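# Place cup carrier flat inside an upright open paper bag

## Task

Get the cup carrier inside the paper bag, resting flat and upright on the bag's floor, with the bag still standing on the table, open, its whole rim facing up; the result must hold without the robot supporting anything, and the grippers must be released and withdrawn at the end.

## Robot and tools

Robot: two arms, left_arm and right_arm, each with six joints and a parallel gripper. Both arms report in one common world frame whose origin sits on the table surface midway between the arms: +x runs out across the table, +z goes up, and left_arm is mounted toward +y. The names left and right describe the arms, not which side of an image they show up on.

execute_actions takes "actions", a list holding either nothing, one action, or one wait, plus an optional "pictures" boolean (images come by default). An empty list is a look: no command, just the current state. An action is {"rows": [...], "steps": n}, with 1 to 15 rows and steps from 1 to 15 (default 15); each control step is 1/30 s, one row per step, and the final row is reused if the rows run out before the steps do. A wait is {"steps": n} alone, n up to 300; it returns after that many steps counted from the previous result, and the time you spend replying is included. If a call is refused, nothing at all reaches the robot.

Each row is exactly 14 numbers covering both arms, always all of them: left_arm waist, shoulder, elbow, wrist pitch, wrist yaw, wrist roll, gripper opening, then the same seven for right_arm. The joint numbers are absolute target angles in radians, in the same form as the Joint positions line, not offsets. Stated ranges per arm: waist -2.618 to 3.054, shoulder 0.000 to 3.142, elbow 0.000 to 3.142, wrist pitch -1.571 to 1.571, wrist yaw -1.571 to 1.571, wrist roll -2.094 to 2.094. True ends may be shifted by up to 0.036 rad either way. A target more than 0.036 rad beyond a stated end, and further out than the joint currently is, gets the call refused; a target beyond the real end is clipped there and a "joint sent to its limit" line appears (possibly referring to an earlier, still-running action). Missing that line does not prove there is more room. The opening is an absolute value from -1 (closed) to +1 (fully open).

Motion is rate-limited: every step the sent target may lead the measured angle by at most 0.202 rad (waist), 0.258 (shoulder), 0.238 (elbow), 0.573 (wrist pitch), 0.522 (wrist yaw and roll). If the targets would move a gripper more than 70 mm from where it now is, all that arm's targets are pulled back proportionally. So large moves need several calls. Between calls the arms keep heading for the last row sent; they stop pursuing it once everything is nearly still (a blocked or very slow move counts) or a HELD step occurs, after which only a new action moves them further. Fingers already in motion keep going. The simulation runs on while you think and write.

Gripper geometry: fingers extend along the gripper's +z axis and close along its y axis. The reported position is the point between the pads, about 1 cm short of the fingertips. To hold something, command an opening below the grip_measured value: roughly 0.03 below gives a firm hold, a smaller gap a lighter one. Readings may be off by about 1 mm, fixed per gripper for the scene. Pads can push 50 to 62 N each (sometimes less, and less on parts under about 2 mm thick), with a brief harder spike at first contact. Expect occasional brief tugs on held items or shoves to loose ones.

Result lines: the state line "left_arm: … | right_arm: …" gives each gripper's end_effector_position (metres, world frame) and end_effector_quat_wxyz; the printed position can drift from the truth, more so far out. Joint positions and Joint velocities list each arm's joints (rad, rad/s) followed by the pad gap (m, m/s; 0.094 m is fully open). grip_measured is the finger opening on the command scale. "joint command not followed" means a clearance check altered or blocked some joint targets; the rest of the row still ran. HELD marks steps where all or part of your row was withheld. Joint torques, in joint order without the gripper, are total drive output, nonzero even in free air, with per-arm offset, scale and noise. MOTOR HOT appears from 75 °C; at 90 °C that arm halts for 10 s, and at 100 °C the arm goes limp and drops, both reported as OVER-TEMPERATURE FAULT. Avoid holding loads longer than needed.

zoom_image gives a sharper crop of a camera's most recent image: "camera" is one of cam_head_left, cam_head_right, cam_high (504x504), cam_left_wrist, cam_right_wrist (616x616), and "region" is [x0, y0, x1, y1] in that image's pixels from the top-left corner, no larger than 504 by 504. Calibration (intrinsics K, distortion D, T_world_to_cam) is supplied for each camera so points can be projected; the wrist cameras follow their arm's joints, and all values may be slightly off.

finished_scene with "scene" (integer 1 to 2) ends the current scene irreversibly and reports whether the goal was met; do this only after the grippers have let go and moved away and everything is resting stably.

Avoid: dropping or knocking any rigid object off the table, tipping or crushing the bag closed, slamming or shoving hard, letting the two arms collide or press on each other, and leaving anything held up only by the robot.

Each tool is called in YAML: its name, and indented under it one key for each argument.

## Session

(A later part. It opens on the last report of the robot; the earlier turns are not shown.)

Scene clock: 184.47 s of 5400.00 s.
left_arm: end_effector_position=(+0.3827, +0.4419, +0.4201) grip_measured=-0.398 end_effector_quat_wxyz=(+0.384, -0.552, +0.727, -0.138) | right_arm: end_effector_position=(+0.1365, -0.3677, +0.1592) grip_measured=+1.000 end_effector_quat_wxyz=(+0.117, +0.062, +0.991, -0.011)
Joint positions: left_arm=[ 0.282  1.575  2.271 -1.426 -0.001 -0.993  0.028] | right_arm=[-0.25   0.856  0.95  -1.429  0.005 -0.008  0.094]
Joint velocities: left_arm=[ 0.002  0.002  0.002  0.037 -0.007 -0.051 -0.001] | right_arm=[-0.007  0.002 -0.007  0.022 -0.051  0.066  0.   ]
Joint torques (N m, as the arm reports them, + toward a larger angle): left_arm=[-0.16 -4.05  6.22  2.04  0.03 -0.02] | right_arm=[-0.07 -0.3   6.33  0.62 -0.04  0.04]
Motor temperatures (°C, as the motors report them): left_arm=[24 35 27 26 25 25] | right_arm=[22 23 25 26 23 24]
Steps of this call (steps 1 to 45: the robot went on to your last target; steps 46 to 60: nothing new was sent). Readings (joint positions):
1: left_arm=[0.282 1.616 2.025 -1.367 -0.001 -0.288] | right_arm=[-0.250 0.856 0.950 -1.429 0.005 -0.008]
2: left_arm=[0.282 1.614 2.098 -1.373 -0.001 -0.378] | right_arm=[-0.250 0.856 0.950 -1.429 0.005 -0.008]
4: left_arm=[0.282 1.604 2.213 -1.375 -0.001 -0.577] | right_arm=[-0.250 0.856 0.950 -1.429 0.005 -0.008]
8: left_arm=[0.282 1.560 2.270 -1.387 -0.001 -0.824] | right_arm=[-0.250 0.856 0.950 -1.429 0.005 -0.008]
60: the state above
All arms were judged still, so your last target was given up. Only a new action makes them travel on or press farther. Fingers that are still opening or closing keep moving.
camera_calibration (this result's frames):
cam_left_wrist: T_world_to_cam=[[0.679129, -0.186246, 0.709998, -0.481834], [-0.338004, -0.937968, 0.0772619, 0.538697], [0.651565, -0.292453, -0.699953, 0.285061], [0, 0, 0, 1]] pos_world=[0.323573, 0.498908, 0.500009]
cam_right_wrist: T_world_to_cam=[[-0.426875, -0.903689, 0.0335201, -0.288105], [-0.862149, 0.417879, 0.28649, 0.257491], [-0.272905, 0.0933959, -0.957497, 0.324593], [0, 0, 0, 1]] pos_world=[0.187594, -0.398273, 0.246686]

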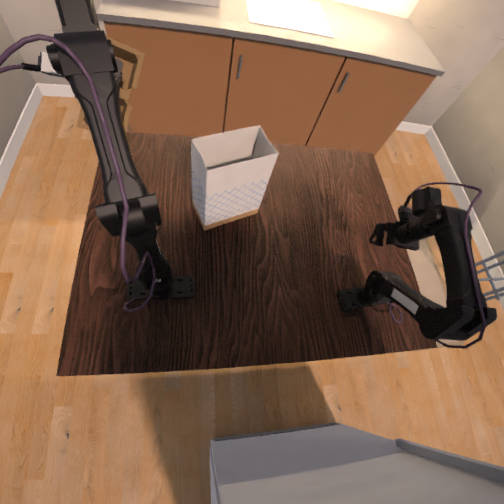

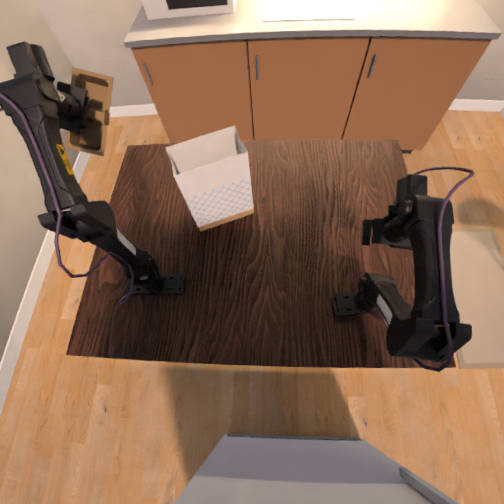

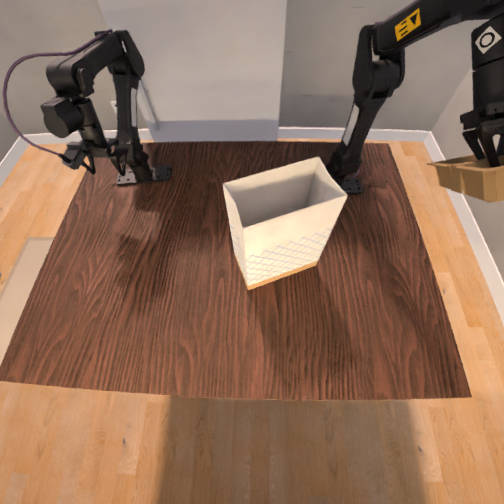

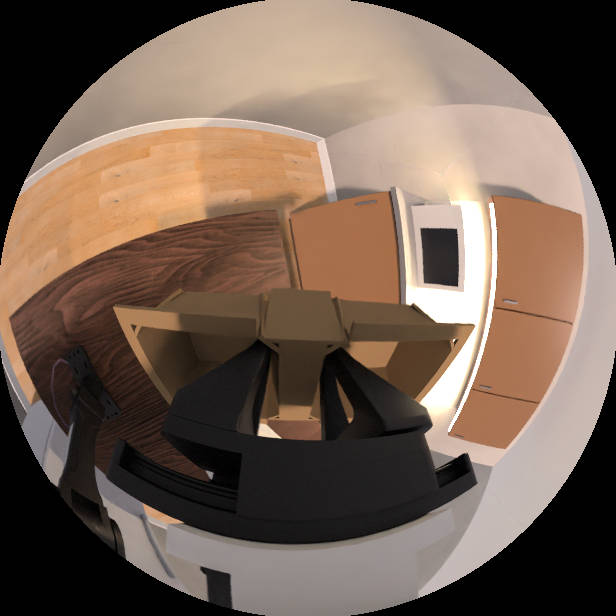

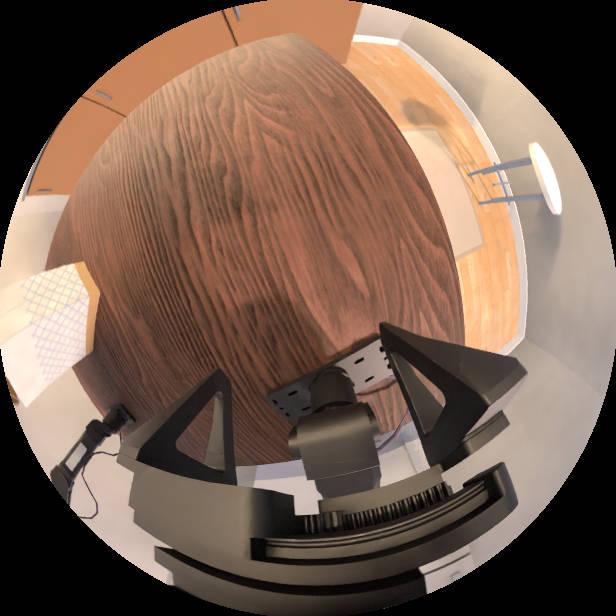

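execute_actions:
  actions:
    - {"rows":[[-0.1,1.58,2.28,-1.44,0,-1.12,-0.45,-0.25,0.856,0.95,-1.428,0,0,1],[-0.1,1.58,2.28,-1.44,0,-1.12,-0.45,-0.25,0.856,0.95,-1.428,0,0,1],[-0.1,1.58,2.28,-1.44,0,-1.12,-0.45,-0.25,0.856,0.95,-1.428,0,0,1],[-0.1,1.58,2.28,-1.44,0,-1.12,-0.45,-0.25,0.856,0.95,-1.428,0,0,1],[-0.65,1.56,2.28,-1.46,0,-1.12,-0.45,-0.25,0.856,0.95,-1.428,0,0,1]],"steps":15}
  pictures: false

execute_actions:
  actions:
    - {"steps":30}

Scene clock: 193.00 s of 5400.00 s.
left_arm: end_effector_position=(+0.3272, +0.1201, +0.4180) grip_measured=-0.398 end_effector_quat_wxyz=(+0.251, -0.208, +0.891, -0.316) | right_arm: end_effector_position=(+0.1365, -0.3677, +0.1592) grip_measured=+1.000 end_effector_quat_wxyz=(+0.117, +0.062, +0.991, -0.011)
Joint positions: left_arm=[-0.66   1.577  2.271 -1.433  0.024 -1.108  0.028] | right_arm=[-0.25   0.856  0.95  -1.429  0.005 -0.008  0.094]
Joint velocities: left_arm=[-0.227 -0.022 -0.007 -0.125  0.11  -0.081 -0.   ] | right_arm=[-0.002 -0.002  0.002 -0.022  0.125  0.022  0.   ]
Joint torques (N m, as the arm reports them, + toward a larger angle): left_arm=[ 1.8  -5.82  6.09  1.95 -0.4  -0.06] | right_arm=[-0.17 -0.28  6.28  0.61 -0.02  0.07]
Motor temperatures (°C, as the motors report them): left_arm=[24 33 27 27 25 24] | right_arm=[22 23 25 26 23 24]
Steps of this call (steps 1 to 90: nothing new was sent; then 5.03 s passed at rest; steps 91 to 105: all 15 steps of this action). Readings (joint positions):
91: left_arm=[0.258 1.575 2.271 -1.426 -0.020 -1.016] | right_arm=[-0.250 0.856 0.950 -1.429 0.005 -0.008]
92: left_arm=[0.202 1.575 2.271 -1.426 -0.027 -1.037] | right_arm=[-0.250 0.856 0.950 -1.429 0.005 -0.008]
94: left_arm=[0.056 1.577 2.271 -1.426 -0.022 -1.064] | right_arm=[-0.250 0.856 0.950 -1.429 0.005 -0.008]
98: left_arm=[-0.249 1.577 2.271 -1.427 -0.009 -1.093] | right_arm=[-0.250 0.856 0.950 -1.429 0.005 -0.008]
105: the state above

Scene clock: 194.00 s of 5400.00 s.
left_arm: end_effector_position=(+0.3271, +0.1235, +0.4156) grip_measured=-0.398 end_effector_quat_wxyz=(+0.251, -0.215, +0.892, -0.309) | right_arm: end_effector_position=(+0.1365, -0.3677, +0.1592) grip_measured=+1.000 end_effector_quat_wxyz=(+0.117, +0.062, +0.991, -0.011)
Joint positions: left_arm=[-0.659  1.577  2.271 -1.445  0.011 -1.114  0.028] | right_arm=[-0.25   0.856  0.95  -1.429  0.005 -0.008  0.094]
Joint velocities: left_arm=[-0.002  0.007 -0.002 -0.095  0.007  0.051 -0.001] | right_arm=[-0.007  0.007 -0.002 -0.051 -0.007 -0.007  0.   ]
Joint torques (N m, as the arm reports them, + toward a larger angle): left_arm=[ 0.56 -5.71  6.21  2.   -0.09 -0.02] | right_arm=[-0.1  -0.15  6.41  0.64 -0.05  0.08]
Motor temperatures (°C, as the motors report them): left_arm=[24 33 27 27 25 24] | right_arm=[22 23 25 26 23 24]
Steps of this call (steps 1 to 30: the robot went on to your last target). Readings (joint positions):
1: left_arm=[-0.663 1.577 2.271 -1.435 0.024 -1.108] | right_arm=[-0.250 0.856 0.950 -1.429 0.005 -0.008]
2: left_arm=[-0.661 1.577 2.271 -1.437 0.021 -1.109] | right_arm=[-0.250 0.856 0.950 -1.429 0.005 -0.008]
4: left_arm=[-0.660 1.577 2.271 -1.441 0.017 -1.111] | right_arm=[-0.250 0.856 0.950 -1.429 0.005 -0.008]
8: left_arm=[-0.659 1.577 2.271 -1.444 0.013 -1.112] | right_arm=[-0.250 0.856 0.950 -1.429 0.005 -0.008]
30: the state above
All arms were judged still, so your last target was given up. Only a new action makes them travel on or press farther. Fingers that are still opening or closing keep moving.
camera_calibration (this result's frames):
cam_left_wrist: T_world_to_cam=[[0.34941, -0.590543, 0.727441, -0.349694], [-0.925258, -0.339841, 0.168541, 0.301864], [0.147683, -0.731961, -0.665149, 0.429674], [0, 0, 0, 1]] pos_world=[0.338033, 0.210581, 0.489302]
cam_right_wrist: T_world_to_cam=[[-0.426875, -0.903689, 0.0335201, -0.288105], [-0.862149, 0.417879, 0.28649, 0.257491], [-0.272905, 0.0933959, -0.957497, 0.324593], [0, 0, 0, 1]] pos_world=[0.187594, -0.398273, 0.246686]

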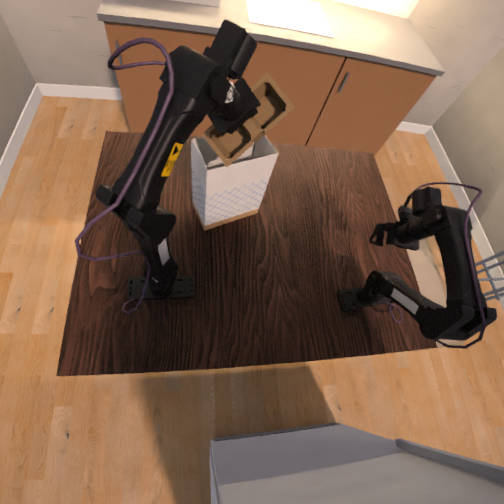

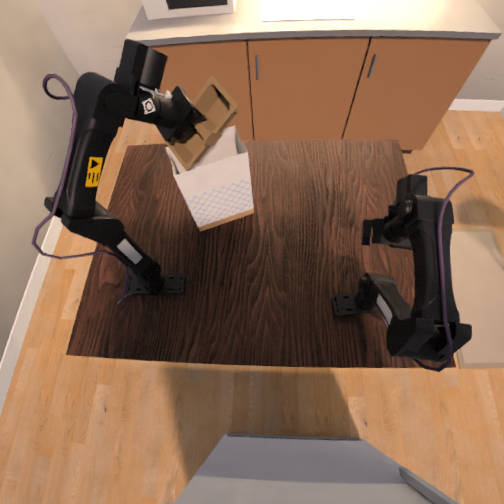

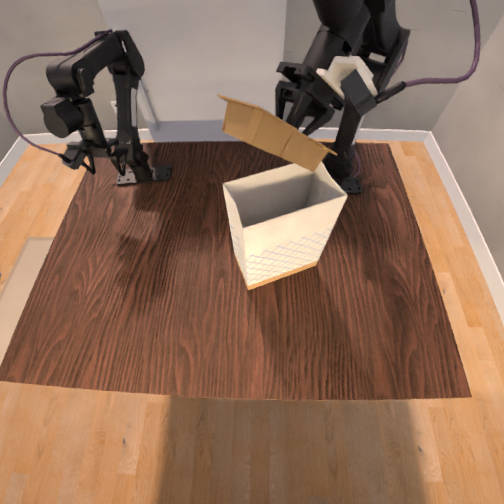

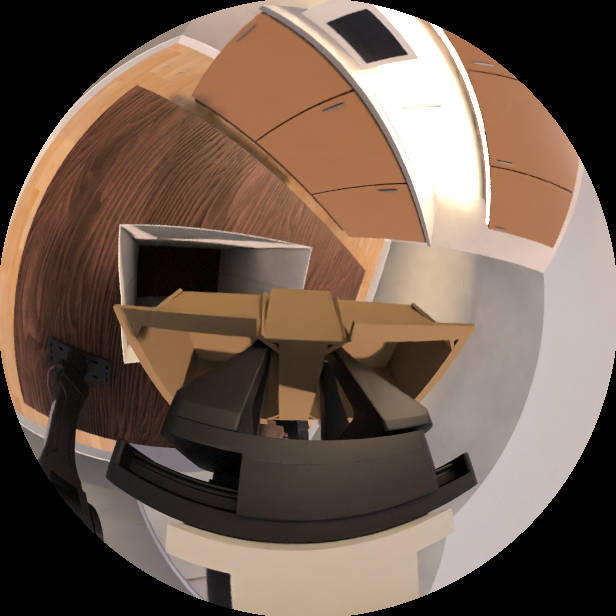

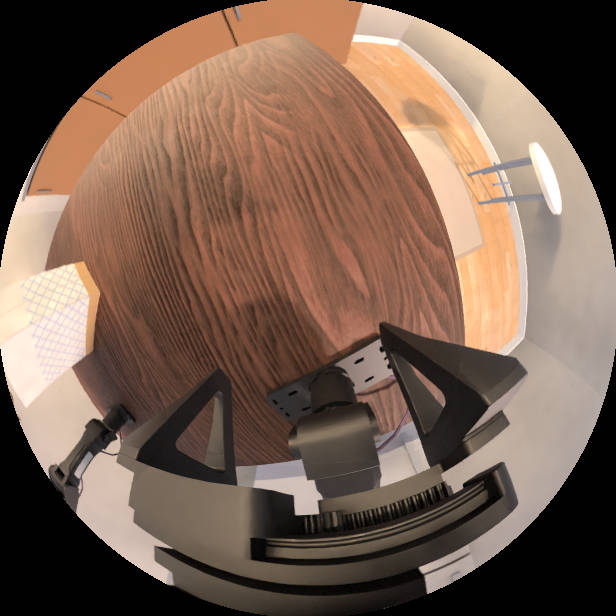

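execute_actions:
  actions:
    - {"rows":[[-0.635,1.79,2.53,-1.5,0,-1.12,-0.45,-0.25,0.856,0.95,-1.428,0,0,1]],"steps":15}
  pictures: false

execute_actions:
  actions:
    - {"steps":20}

Scene clock: 208.13 s of 5400.00 s.
left_arm: end_effector_position=(+0.3741, +0.0967, +0.3996) grip_measured=-0.398 end_effector_quat_wxyz=(+0.241, -0.224, +0.898, -0.291) | right_arm: end_effector_position=(+0.1365, -0.3677, +0.1592) grip_measured=+1.000 end_effector_quat_wxyz=(+0.117, +0.062, +0.991, -0.011)
Joint positions: left_arm=[-0.644  1.808  2.497 -1.484  0.009 -1.115  0.028] | right_arm=[-0.25   0.856  0.95  -1.429  0.005 -0.008  0.094]
Joint velocities: left_arm=[ 0.007 -0.012  0.002 -0.037 -0.066 -0.037  0.   ] | right_arm=[-0.002 -0.002 -0.002  0.051 -0.007  0.007  0.   ]
Joint torques (N m, as the arm reports them, + toward a larger angle): left_arm=[ 0.58 -7.91  8.11  1.93 -0.07 -0.02] | right_arm=[-0.15 -0.06  6.43  0.66 -0.06  0.07]
Motor temperatures (°C, as the motors report them): left_arm=[24 33 27 28 25 24] | right_arm=[22 23 25 26 23 24]
Steps of this call (steps 1 to 90: nothing new was sent; then 10.63 s passed at rest; steps 91 to 105: all 15 steps of this action). Readings (joint positions):
91: left_arm=[-0.658 1.613 2.329 -1.481 0.011 -1.114] | right_arm=[-0.250 0.856 0.950 -1.429 0.005 -0.008]
92: left_arm=[-0.654 1.661 2.411 -1.494 0.011 -1.115] | right_arm=[-0.250 0.856 0.950 -1.429 0.005 -0.008]
94: left_arm=[-0.647 1.731 2.489 -1.474 0.010 -1.115] | right_arm=[-0.250 0.856 0.950 -1.429 0.005 -0.008]
98: left_arm=[-0.644 1.799 2.497 -1.479 0.009 -1.115] | right_arm=[-0.250 0.856 0.950 -1.429 0.005 -0.008]
105: the state above

Scene clock: 208.80 s of 5400.00 s.
left_arm: end_effector_position=(+0.3740, +0.0968, +0.3995) grip_measured=-0.398 end_effector_quat_wxyz=(+0.241, -0.224, +0.898, -0.291) | right_arm: end_effector_position=(+0.1365, -0.3677, +0.1592) grip_measured=+1.000 end_effector_quat_wxyz=(+0.117, +0.062, +0.991, -0.011)
Joint positions: left_arm=[-0.644  1.808  2.497 -1.485  0.009 -1.115  0.028] | right_arm=[-0.25   0.856  0.95  -1.429  0.005 -0.008  0.094]
Joint velocities: left_arm=[ 0.007 -0.002  0.002 -0.037 -0.022 -0.081 -0.   ] | right_arm=[-0.007 -0.017  0.007 -0.037  0.022  0.007  0.   ]
Joint torques (N m, as the arm reports them, + toward a larger angle): left_arm=[ 0.53 -7.9   8.17  1.95 -0.08 -0.02] | right_arm=[-0.05 -0.14  6.52  0.58 -0.02  0.07]
Motor temperatures (°C, as the motors report them): left_arm=[24 33 27 28 25 24] | right_arm=[22 23 25 26 23 24]
Steps of this call (steps 1 to 15: the robot went on to your last target; steps 16 to 20: nothing new was sent). Readings (joint positions):
1: left_arm=[-0.644 1.808 2.497 -1.484 0.009 -1.115] | right_arm=[-0.250 0.856 0.950 -1.429 0.005 -0.008]
2: left_arm=[-0.644 1.808 2.497 -1.485 0.009 -1.115] | right_arm=[-0.250 0.856 0.950 -1.429 0.005 -0.008]
4: left_arm=[-0.644 1.808 2.497 -1.485 0.009 -1.115] | right_arm=[-0.250 0.856 0.950 -1.429 0.005 -0.008]
8: left_arm=[-0.644 1.808 2.497 -1.485 0.009 -1.115] | right_arm=[-0.250 0.856 0.950 -1.429 0.005 -0.008]
20: the state above
All arms were judged still, so your last target was given up. Only a new action makes them travel on or press farther. Fingers that are still opening or closing keep moving.
camera_calibration (this result's frames):
cam_left_wrist: T_world_to_cam=[[0.385323, -0.603468, 0.698107, -0.370556], [-0.912776, -0.360359, 0.192304, 0.326721], [0.13552, -0.711314, -0.689686, 0.404802], [0, 0, 0, 1]] pos_world=[0.386148, 0.18206, 0.475044]
cam_right_wrist: T_world_to_cam=[[-0.426875, -0.903689, 0.0335201, -0.288105], [-0.862149, 0.417879, 0.28649, 0.257491], [-0.272905, 0.0933959, -0.957497, 0.324593], [0, 0, 0, 1]] pos_world=[0.187594, -0.398273, 0.246686]

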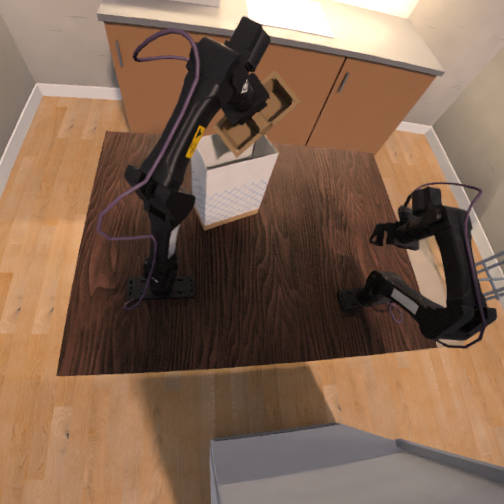

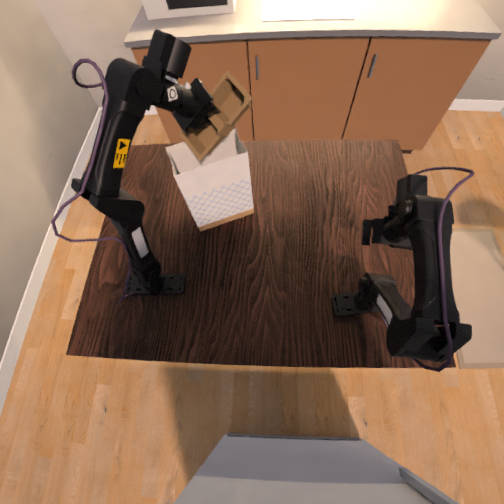

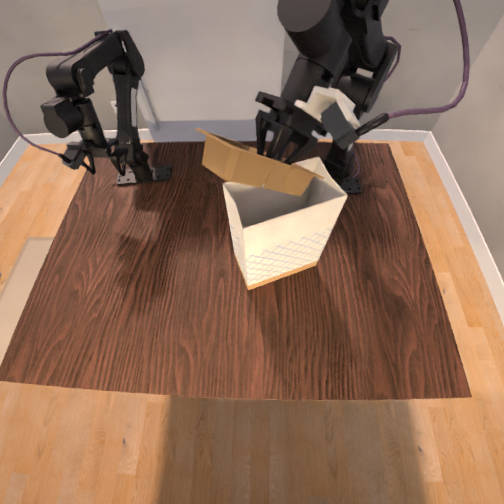

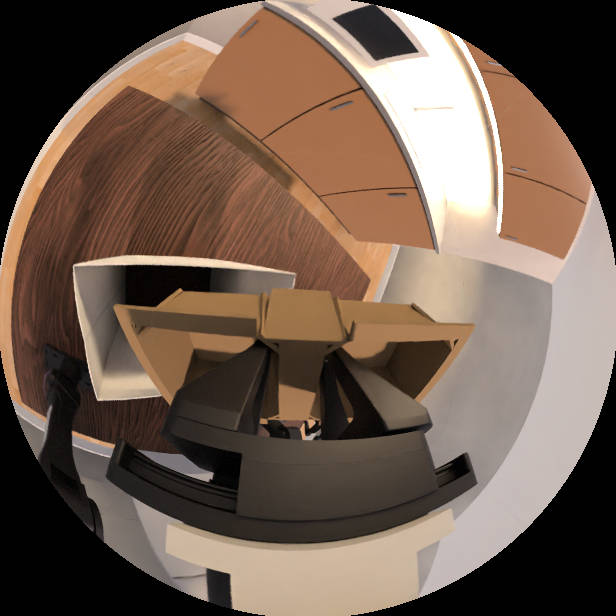

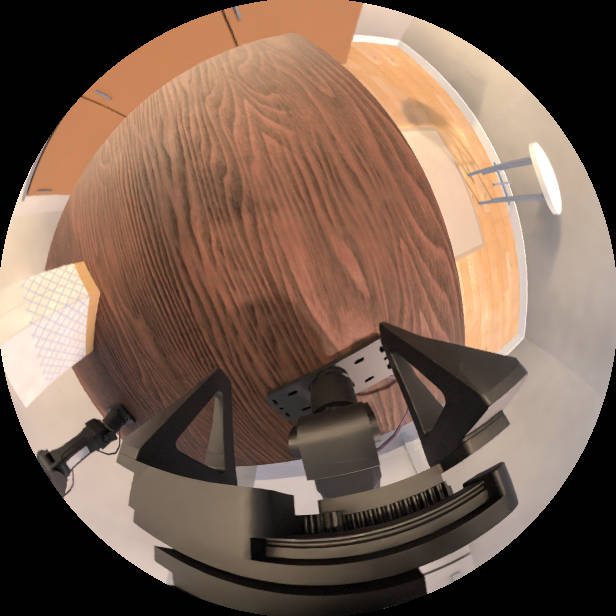

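execute_actions:
  actions:
    - {"rows":[[-0.6,1.6,2.29,-1.45,0,-1.12,-0.45,-0.25,0.856,0.95,-1.428,0,0,1]],"steps":15}

Scene clock: 218.00 s of 5400.00 s.
left_arm: end_effector_position=(+0.3396, +0.1391, +0.4166) grip_measured=-0.398 end_effector_quat_wxyz=(+0.259, -0.241, +0.887, -0.299) | right_arm: end_effector_position=(+0.1365, -0.3677, +0.1592) grip_measured=+1.000 end_effector_quat_wxyz=(+0.117, +0.062, +0.991, -0.011)
Joint positions: left_arm=[-0.605  1.598  2.306 -1.466  0.007 -1.115  0.028] | right_arm=[-0.25   0.856  0.95  -1.429  0.005 -0.008  0.094]
Joint velocities: left_arm=[-0.017  0.002 -0.012 -0.007  0.037 -0.007  0.   ] | right_arm=[-0.037  0.012 -0.017 -0.007 -0.007  0.037  0.   ]
Joint torques (N m, as the arm reports them, + toward a larger angle): left_arm=[ 0.33 -4.12  4.    2.38 -0.06 -0.01] | right_arm=[-0.05 -0.19  6.42  0.63  0.    0.04]
Motor temperatures (°C, as the motors report them): left_arm=[24 34 28 28 25 24] | right_arm=[22 23 25 26 23 24]
Steps of this call (steps 1 to 90: nothing new was sent; then 5.70 s passed at rest; steps 91 to 105: all 15 steps of this action). Readings (joint positions):
91: left_arm=[-0.640 1.776 2.442 -1.457 0.011 -1.115] | right_arm=[-0.250 0.856 0.950 -1.429 0.005 -0.008]
92: left_arm=[-0.633 1.734 2.371 -1.449 0.011 -1.115] | right_arm=[-0.250 0.856 0.950 -1.429 0.005 -0.008]
94: left_arm=[-0.614 1.672 2.310 -1.467 0.010 -1.115] | right_arm=[-0.250 0.856 0.950 -1.429 0.005 -0.008]
98: left_arm=[-0.605 1.606 2.306 -1.466 0.007 -1.115] | right_arm=[-0.250 0.856 0.950 -1.429 0.005 -0.008]
105: the state above
camera_calibration (this result's frames):
cam_left_wrist: T_world_to_cam=[[0.386504, -0.572897, 0.722775, -0.358641], [-0.903053, -0.394292, 0.170378, 0.317883], [0.187375, -0.718557, -0.669752, 0.426456], [0, 0, 0, 1]] pos_world=[0.345774, 0.226307, 0.490676]
cam_right_wrist: T_world_to_cam=[[-0.426875, -0.903689, 0.0335201, -0.288105], [-0.862149, 0.417879, 0.28649, 0.257491], [-0.272905, 0.0933959, -0.957497, 0.324593], [0, 0, 0, 1]] pos_world=[0.187594, -0.398273, 0.246686]

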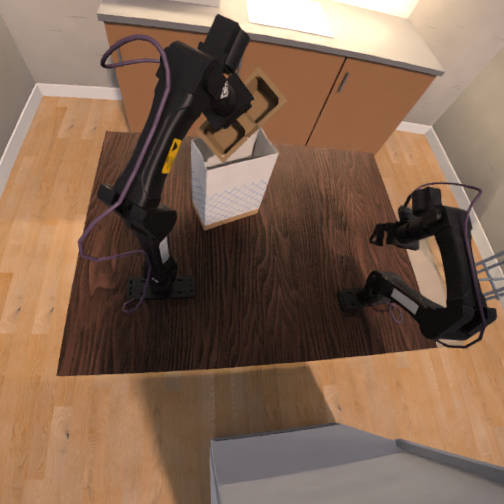

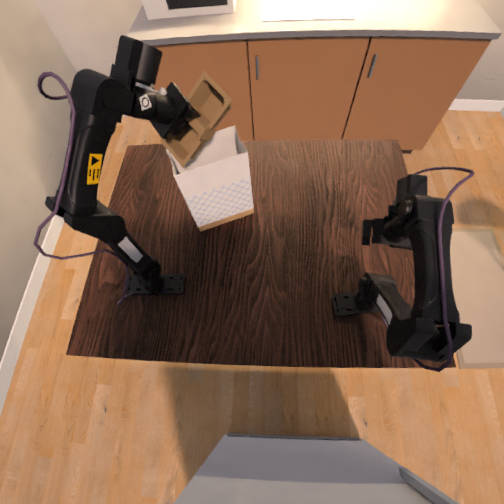

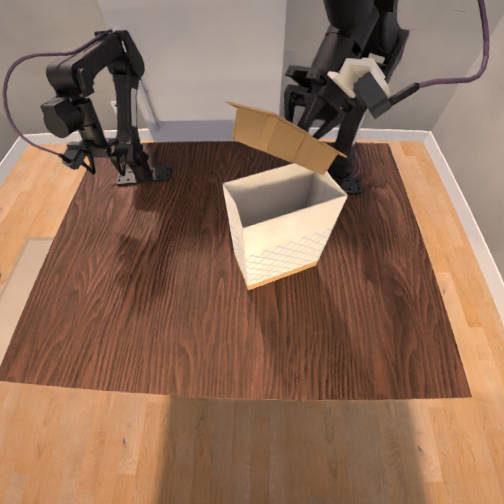

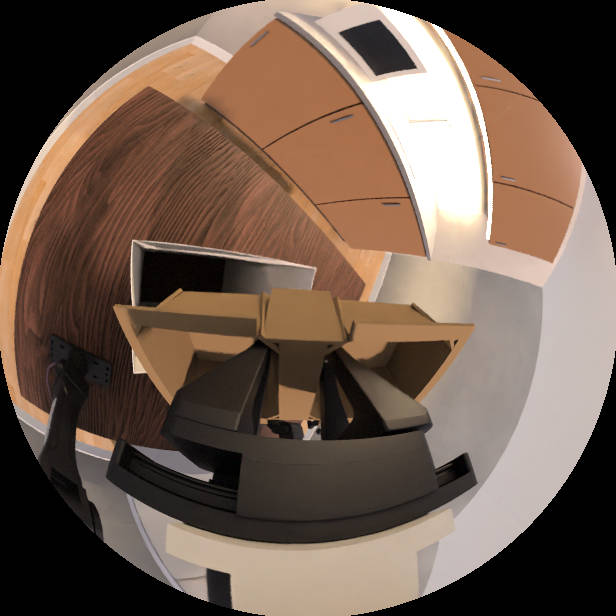

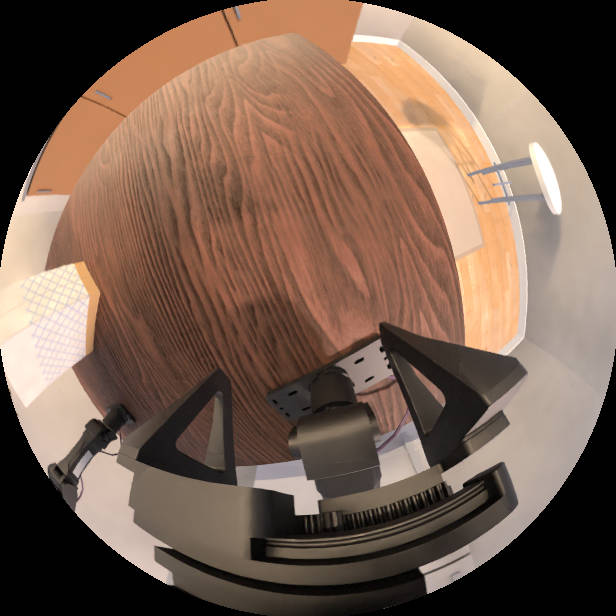

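execute_actions:
  actions:
    - {"rows":[[-0.63,1.63,2.13,-1.31,0,-1.12,-0.45,-0.25,0.856,0.95,-1.428,0,0,1]],"steps":15}

Scene clock: 223.23 s of 5400.00 s.
left_arm: end_effector_position=(+0.3684, +0.1130, +0.3622) grip_measured=-0.398 end_effector_quat_wxyz=(+0.229, -0.238, +0.905, -0.268) | right_arm: end_effector_position=(+0.1365, -0.3677, +0.1592) grip_measured=+1.000 end_effector_quat_wxyz=(+0.117, +0.062, +0.991, -0.011)
Joint positions: left_arm=[-0.621  1.648  2.133 -1.336  0.005 -1.115  0.028] | right_arm=[-0.25   0.856  0.95  -1.429  0.005 -0.008  0.094]
Joint velocities: left_arm=[-0.017  0.002 -0.012  0.037  0.022  0.007  0.   ] | right_arm=[ 0.012  0.002  0.007 -0.022 -0.037  0.007  0.   ]
Joint torques (N m, as the arm reports them, + toward a larger angle): left_arm=[-0.68 -7.11  6.03  2.28 -0.02 -0.01] | right_arm=[-0.15 -0.23  6.49  0.61 -0.09  0.02]
Motor temperatures (°C, as the motors report them): left_arm=[24 33 28 29 25 24] | right_arm=[22 23 25 26 23 24]
Steps of this call (steps 1 to 15: the robot went on to your last target; steps 16 to 90: nothing new was sent; then 1.73 s passed at rest; steps 91 to 105: all 15 steps of this action). Readings (joint positions):
91: left_arm=[-0.607 1.592 2.273 -1.438 0.005 -1.115] | right_arm=[-0.250 0.856 0.950 -1.429 0.005 -0.008]
92: left_arm=[-0.611 1.586 2.234 -1.411 0.005 -1.115] | right_arm=[-0.250 0.856 0.950 -1.429 0.005 -0.008]
94: left_arm=[-0.618 1.599 2.178 -1.383 0.005 -1.115] | right_arm=[-0.250 0.856 0.950 -1.429 0.005 -0.008]
98: left_arm=[-0.621 1.646 2.136 -1.355 0.005 -1.115] | right_arm=[-0.250 0.856 0.950 -1.429 0.005 -0.008]
105: the state above
camera_calibration (this result's frames):
cam_left_wrist: T_world_to_cam=[[0.430484, -0.615354, 0.66032, -0.334228], [-0.894066, -0.391064, 0.218438, 0.321713], [0.123811, -0.684404, -0.718514, 0.403095], [0, 0, 0, 1]] pos_world=[0.381605, 0.196021, 0.440052]
cam_right_wrist: T_world_to_cam=[[-0.426875, -0.903689, 0.0335201, -0.288105], [-0.862149, 0.417879, 0.28649, 0.257491], [-0.272905, 0.0933959, -0.957497, 0.324593], [0, 0, 0, 1]] pos_world=[0.187594, -0.398273, 0.246686]

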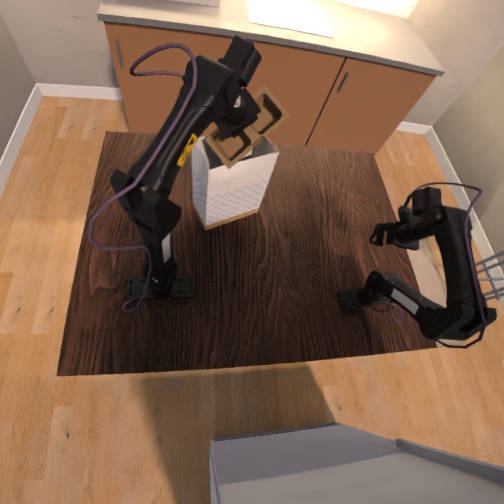

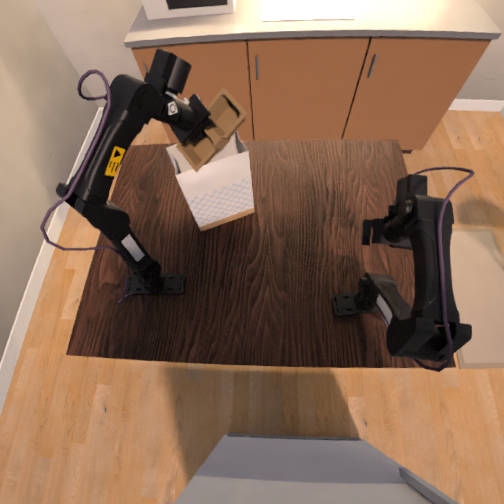

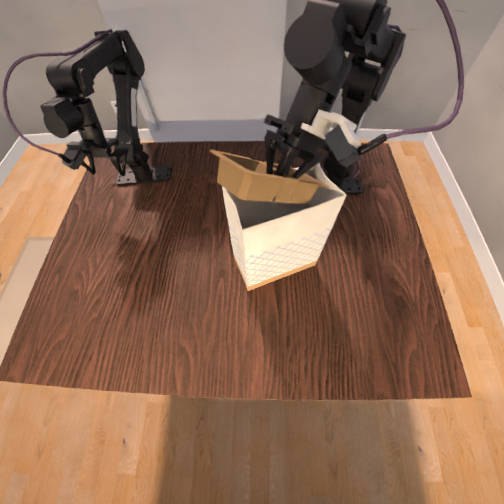

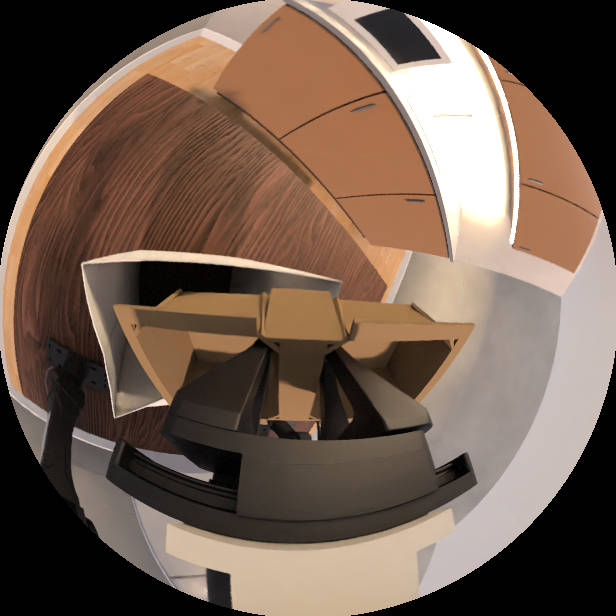

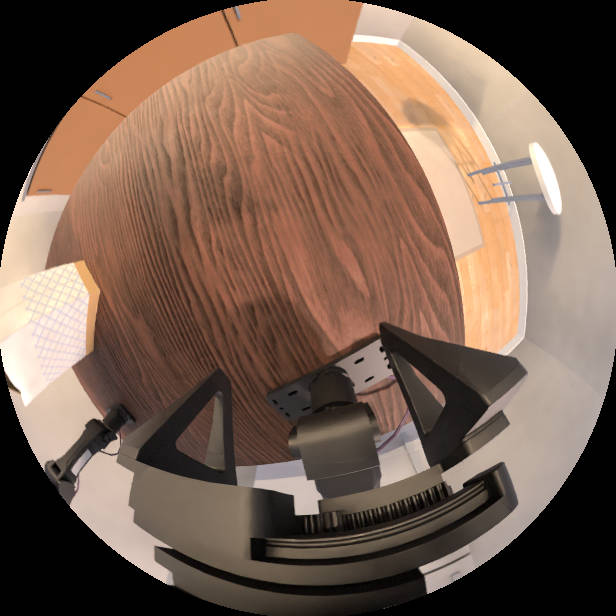

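execute_actions:
  actions:
    - {"rows":[[-0.61,1.55,1.95,-1.27,0,-1.1,-0.45,-0.25,0.856,0.95,-1.428,0,0,1],[-0.61,1.55,1.95,-1.27,0,-1.1,-0.45,-0.25,0.856,0.95,-1.428,0,0,1],[-0.61,1.55,1.95,-1.27,0,-1.1,-0.45,-0.25,0.856,0.95,-1.428,0,0,1],[-0.61,1.55,1.95,-1.27,0,-1.1,-0.45,-0.25,0.856,0.95,-1.428,0,0,1],[-0.61,1.55,1.95,-1.27,0,-1.1,-0.45,-0.25,0.856,0.95,-1.428,0,0,1],[-0.61,1.48,1.78,-1.22,0,-1.08,-0.45,-0.25,0.856,0.95,-1.428,0,0,1]],"steps":15}

Scene clock: 231.50 s of 5400.00 s.
left_arm: end_effector_position=(+0.3448, +0.1290, +0.3068) grip_measured=-0.398 end_effector_quat_wxyz=(+0.199, -0.235, +0.923, -0.230) | right_arm: end_effector_position=(+0.1365, -0.3677, +0.1592) grip_measured=+1.000 end_effector_quat_wxyz=(+0.117, +0.062, +0.991, -0.011)
Joint positions: left_arm=[-0.621  1.506  1.794 -1.241  0.005 -1.098  0.028] | right_arm=[-0.25   0.856  0.95  -1.429  0.005 -0.008  0.094]
Joint velocities: left_arm=[-0.027 -0.007 -0.007  0.139  0.037 -0.007 -0.001] | right_arm=[ 0.007 -0.007  0.007  0.022 -0.037 -0.022  0.   ]
Joint torques (N m, as the arm reports them, + toward a larger angle): left_arm=[ 0.77 -6.92  5.63  2.11 -0.03  0.11] | right_arm=[-0.12 -0.16  6.46  0.64 -0.04  0.03]
Motor temperatures (°C, as the motors report them): left_arm=[24 34 28 29 25 24] | right_arm=[22 23 25 26 23 24]
Steps of this call (steps 1 to 15: the robot went on to your last target; steps 16 to 90: nothing new was sent; then 4.77 s passed at rest; steps 91 to 105: all 15 steps of this action). Readings (joint positions):
91: left_arm=[-0.621 1.630 2.094 -1.304 0.005 -1.114] | right_arm=[-0.250 0.856 0.950 -1.429 0.005 -0.008]
92: left_arm=[-0.621 1.605 2.042 -1.290 0.005 -1.114] | right_arm=[-0.250 0.856 0.950 -1.429 0.005 -0.008]
94: left_arm=[-0.621 1.579 1.984 -1.294 0.005 -1.114] | right_arm=[-0.250 0.856 0.950 -1.429 0.005 -0.008]
98: left_arm=[-0.621 1.516 1.838 -1.247 0.005 -1.106] | right_arm=[-0.250 0.856 0.950 -1.429 0.005 -0.008]
105: the state above
camera_calibration (this result's frames):
cam_left_wrist: T_world_to_cam=[[0.470218, -0.662396, 0.583204, -0.26166], [-0.880725, -0.394673, 0.261835, 0.301554], [0.0567368, -0.636762, -0.76897, 0.40961], [0, 0, 0, 1]] pos_world=[0.365383, 0.206517, 0.388622]
cam_right_wrist: T_world_to_cam=[[-0.426875, -0.903689, 0.0335201, -0.288105], [-0.862149, 0.417879, 0.28649, 0.257491], [-0.272905, 0.0933959, -0.957497, 0.324593], [0, 0, 0, 1]] pos_world=[0.187594, -0.398273, 0.246686]

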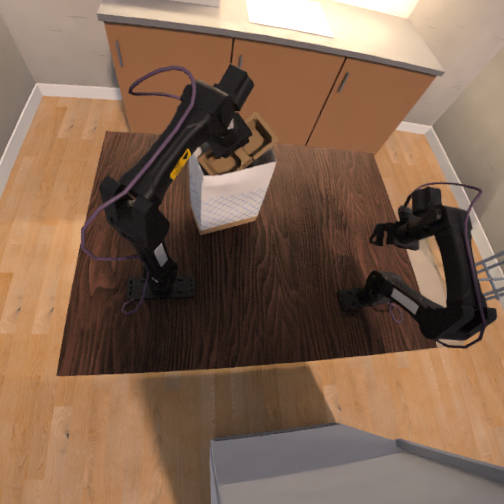

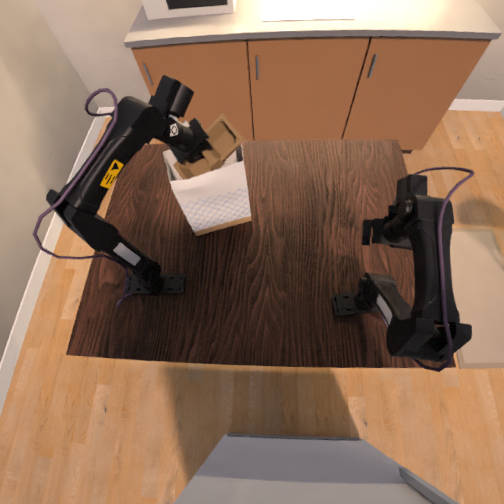

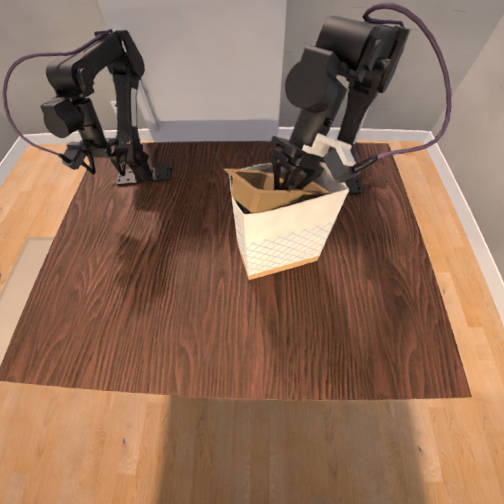

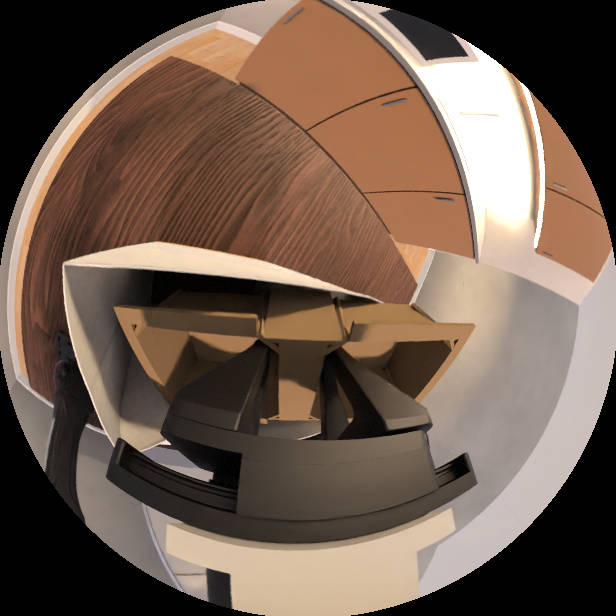

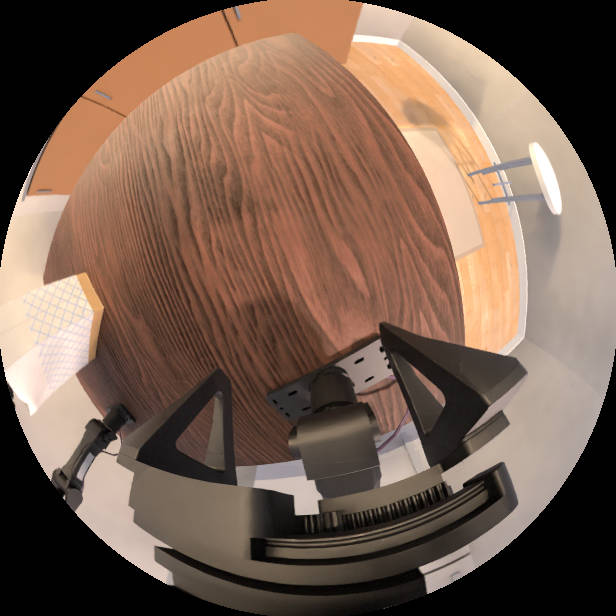

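execute_actions:
  actions:
    - {"rows":[[-0.575,1.48,1.78,-1.22,0,-0.95,-0.45,-0.25,0.856,0.95,-1.428,0,0,1],[-0.575,1.48,1.78,-1.22,0,-0.95,-0.45,-0.25,0.856,0.95,-1.428,0,0,1],[-0.575,1.48,1.78,-1.22,0,-0.95,-0.45,-0.25,0.856,0.95,-1.428,0,0,1],[-0.575,1.48,1.78,-1.22,0,-0.95,-0.45,-0.25,0.856,0.95,-1.428,0,0,1],[-0.575,1.48,1.78,-1.22,0,-0.95,-0.45,-0.25,0.856,0.95,-1.428,0,0,1],[-0.575,1.48,1.78,-1.22,0,-0.95,-0.45,-0.25,0.856,0.95,-1.428,0,0,1],[-0.575,1.48,1.65,-1.17,0,-0.95,-0.45,-0.25,0.856,0.95,-1.428,0,0,1]],"steps":15}

Scene clock: 243.10 s of 5400.00 s.
left_arm: end_effector_position=(+0.3471, +0.1445, +0.2678) grip_measured=-0.398 end_effector_quat_wxyz=(+0.190, -0.195, +0.944, -0.186) | right_arm: end_effector_position=(+0.1365, -0.3677, +0.1592) grip_measured=+1.000 end_effector_quat_wxyz=(+0.117, +0.062, +0.991, -0.011)
Joint positions: left_arm=[-0.581  1.49   1.655 -1.197  0.007 -0.968  0.028] | right_arm=[-0.25   0.856  0.95  -1.429  0.005 -0.008  0.094]
Joint velocities: left_arm=[-0.012  0.002  0.007  0.11  -0.066 -0.037 -0.   ] | right_arm=[-0.002 -0.002 -0.012 -0.022 -0.095  0.081  0.   ]
Joint torques (N m, as the arm reports them, + toward a larger angle): left_arm=[ 0.26 -5.99  6.68  1.9  -0.07  0.12] | right_arm=[ 0.05 -0.26  6.43  0.6  -0.08  0.05]
Motor temperatures (°C, as the motors report them): left_arm=[24 34 27 29 25 25] | right_arm=[22 23 25 26 23 24]
Steps of this call (steps 1 to 15: the robot went on to your last target; steps 16 to 90: nothing new was sent; then 8.10 s passed at rest; steps 91 to 105: all 15 steps of this action). Readings (joint positions):
91: left_arm=[-0.616 1.506 1.794 -1.238 0.008 -1.073] | right_arm=[-0.250 0.856 0.950 -1.429 0.005 -0.008]
92: left_arm=[-0.608 1.506 1.794 -1.237 0.009 -1.051] | right_arm=[-0.250 0.856 0.950 -1.429 0.005 -0.008]
94: left_arm=[-0.589 1.506 1.794 -1.237 0.008 -1.019] | right_arm=[-0.250 0.856 0.950 -1.429 0.005 -0.008]
98: left_arm=[-0.581 1.488 1.736 -1.200 0.007 -0.986] | right_arm=[-0.250 0.856 0.950 -1.429 0.005 -0.008]
105: the state above
camera_calibration (this result's frames):
cam_left_wrist: T_world_to_cam=[[0.436339, -0.748892, 0.498768, -0.182835], [-0.899756, -0.358931, 0.248207, 0.325031], [-0.00685714, -0.557073, -0.830436, 0.416378], [0, 0, 0, 1]] pos_world=[0.375081, 0.211692, 0.356292]
cam_right_wrist: T_world_to_cam=[[-0.426875, -0.903689, 0.0335201, -0.288105], [-0.862149, 0.417879, 0.28649, 0.257491], [-0.272905, 0.0933959, -0.957497, 0.324593], [0, 0, 0, 1]] pos_world=[0.187594, -0.398273, 0.246686]

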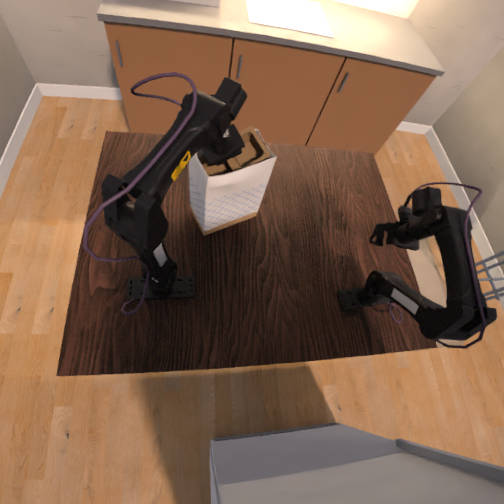

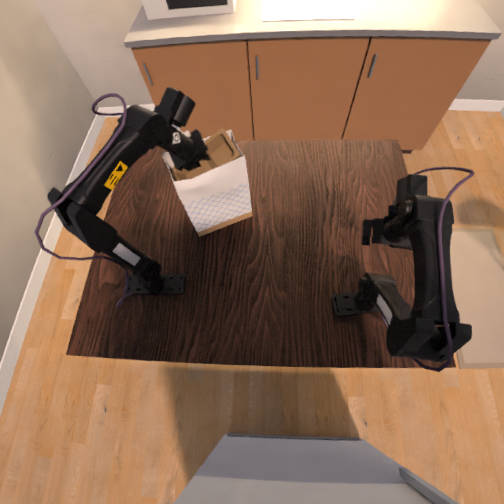

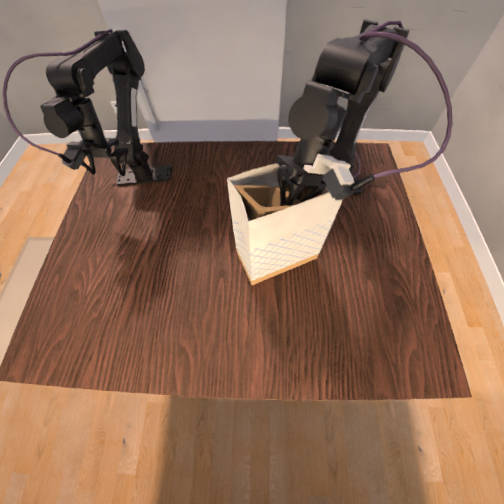

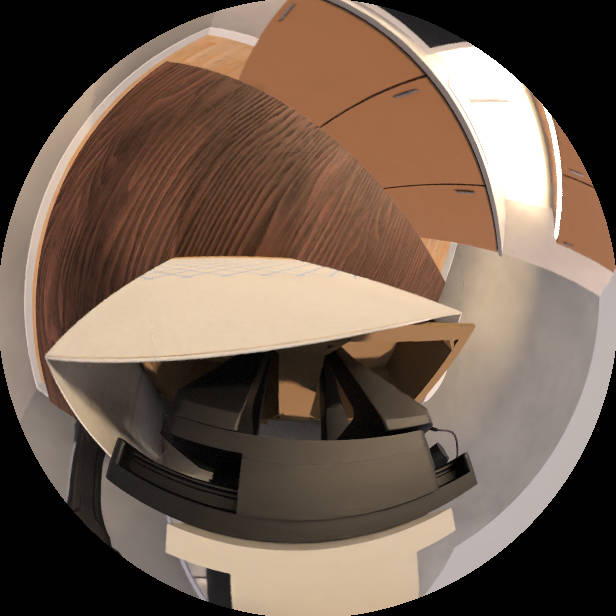

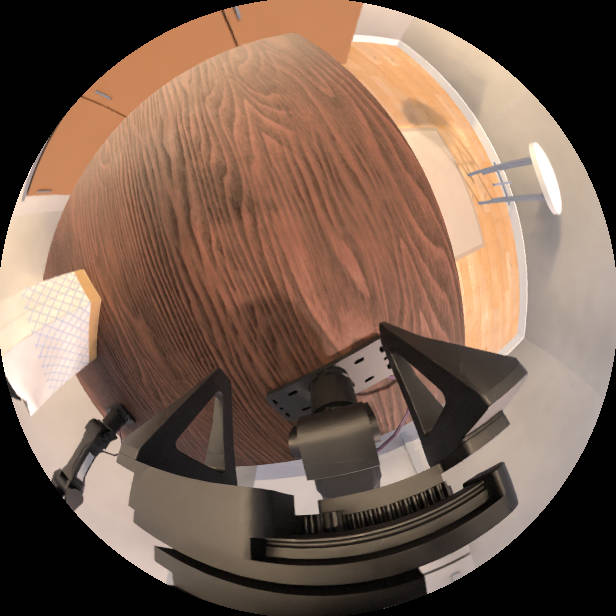

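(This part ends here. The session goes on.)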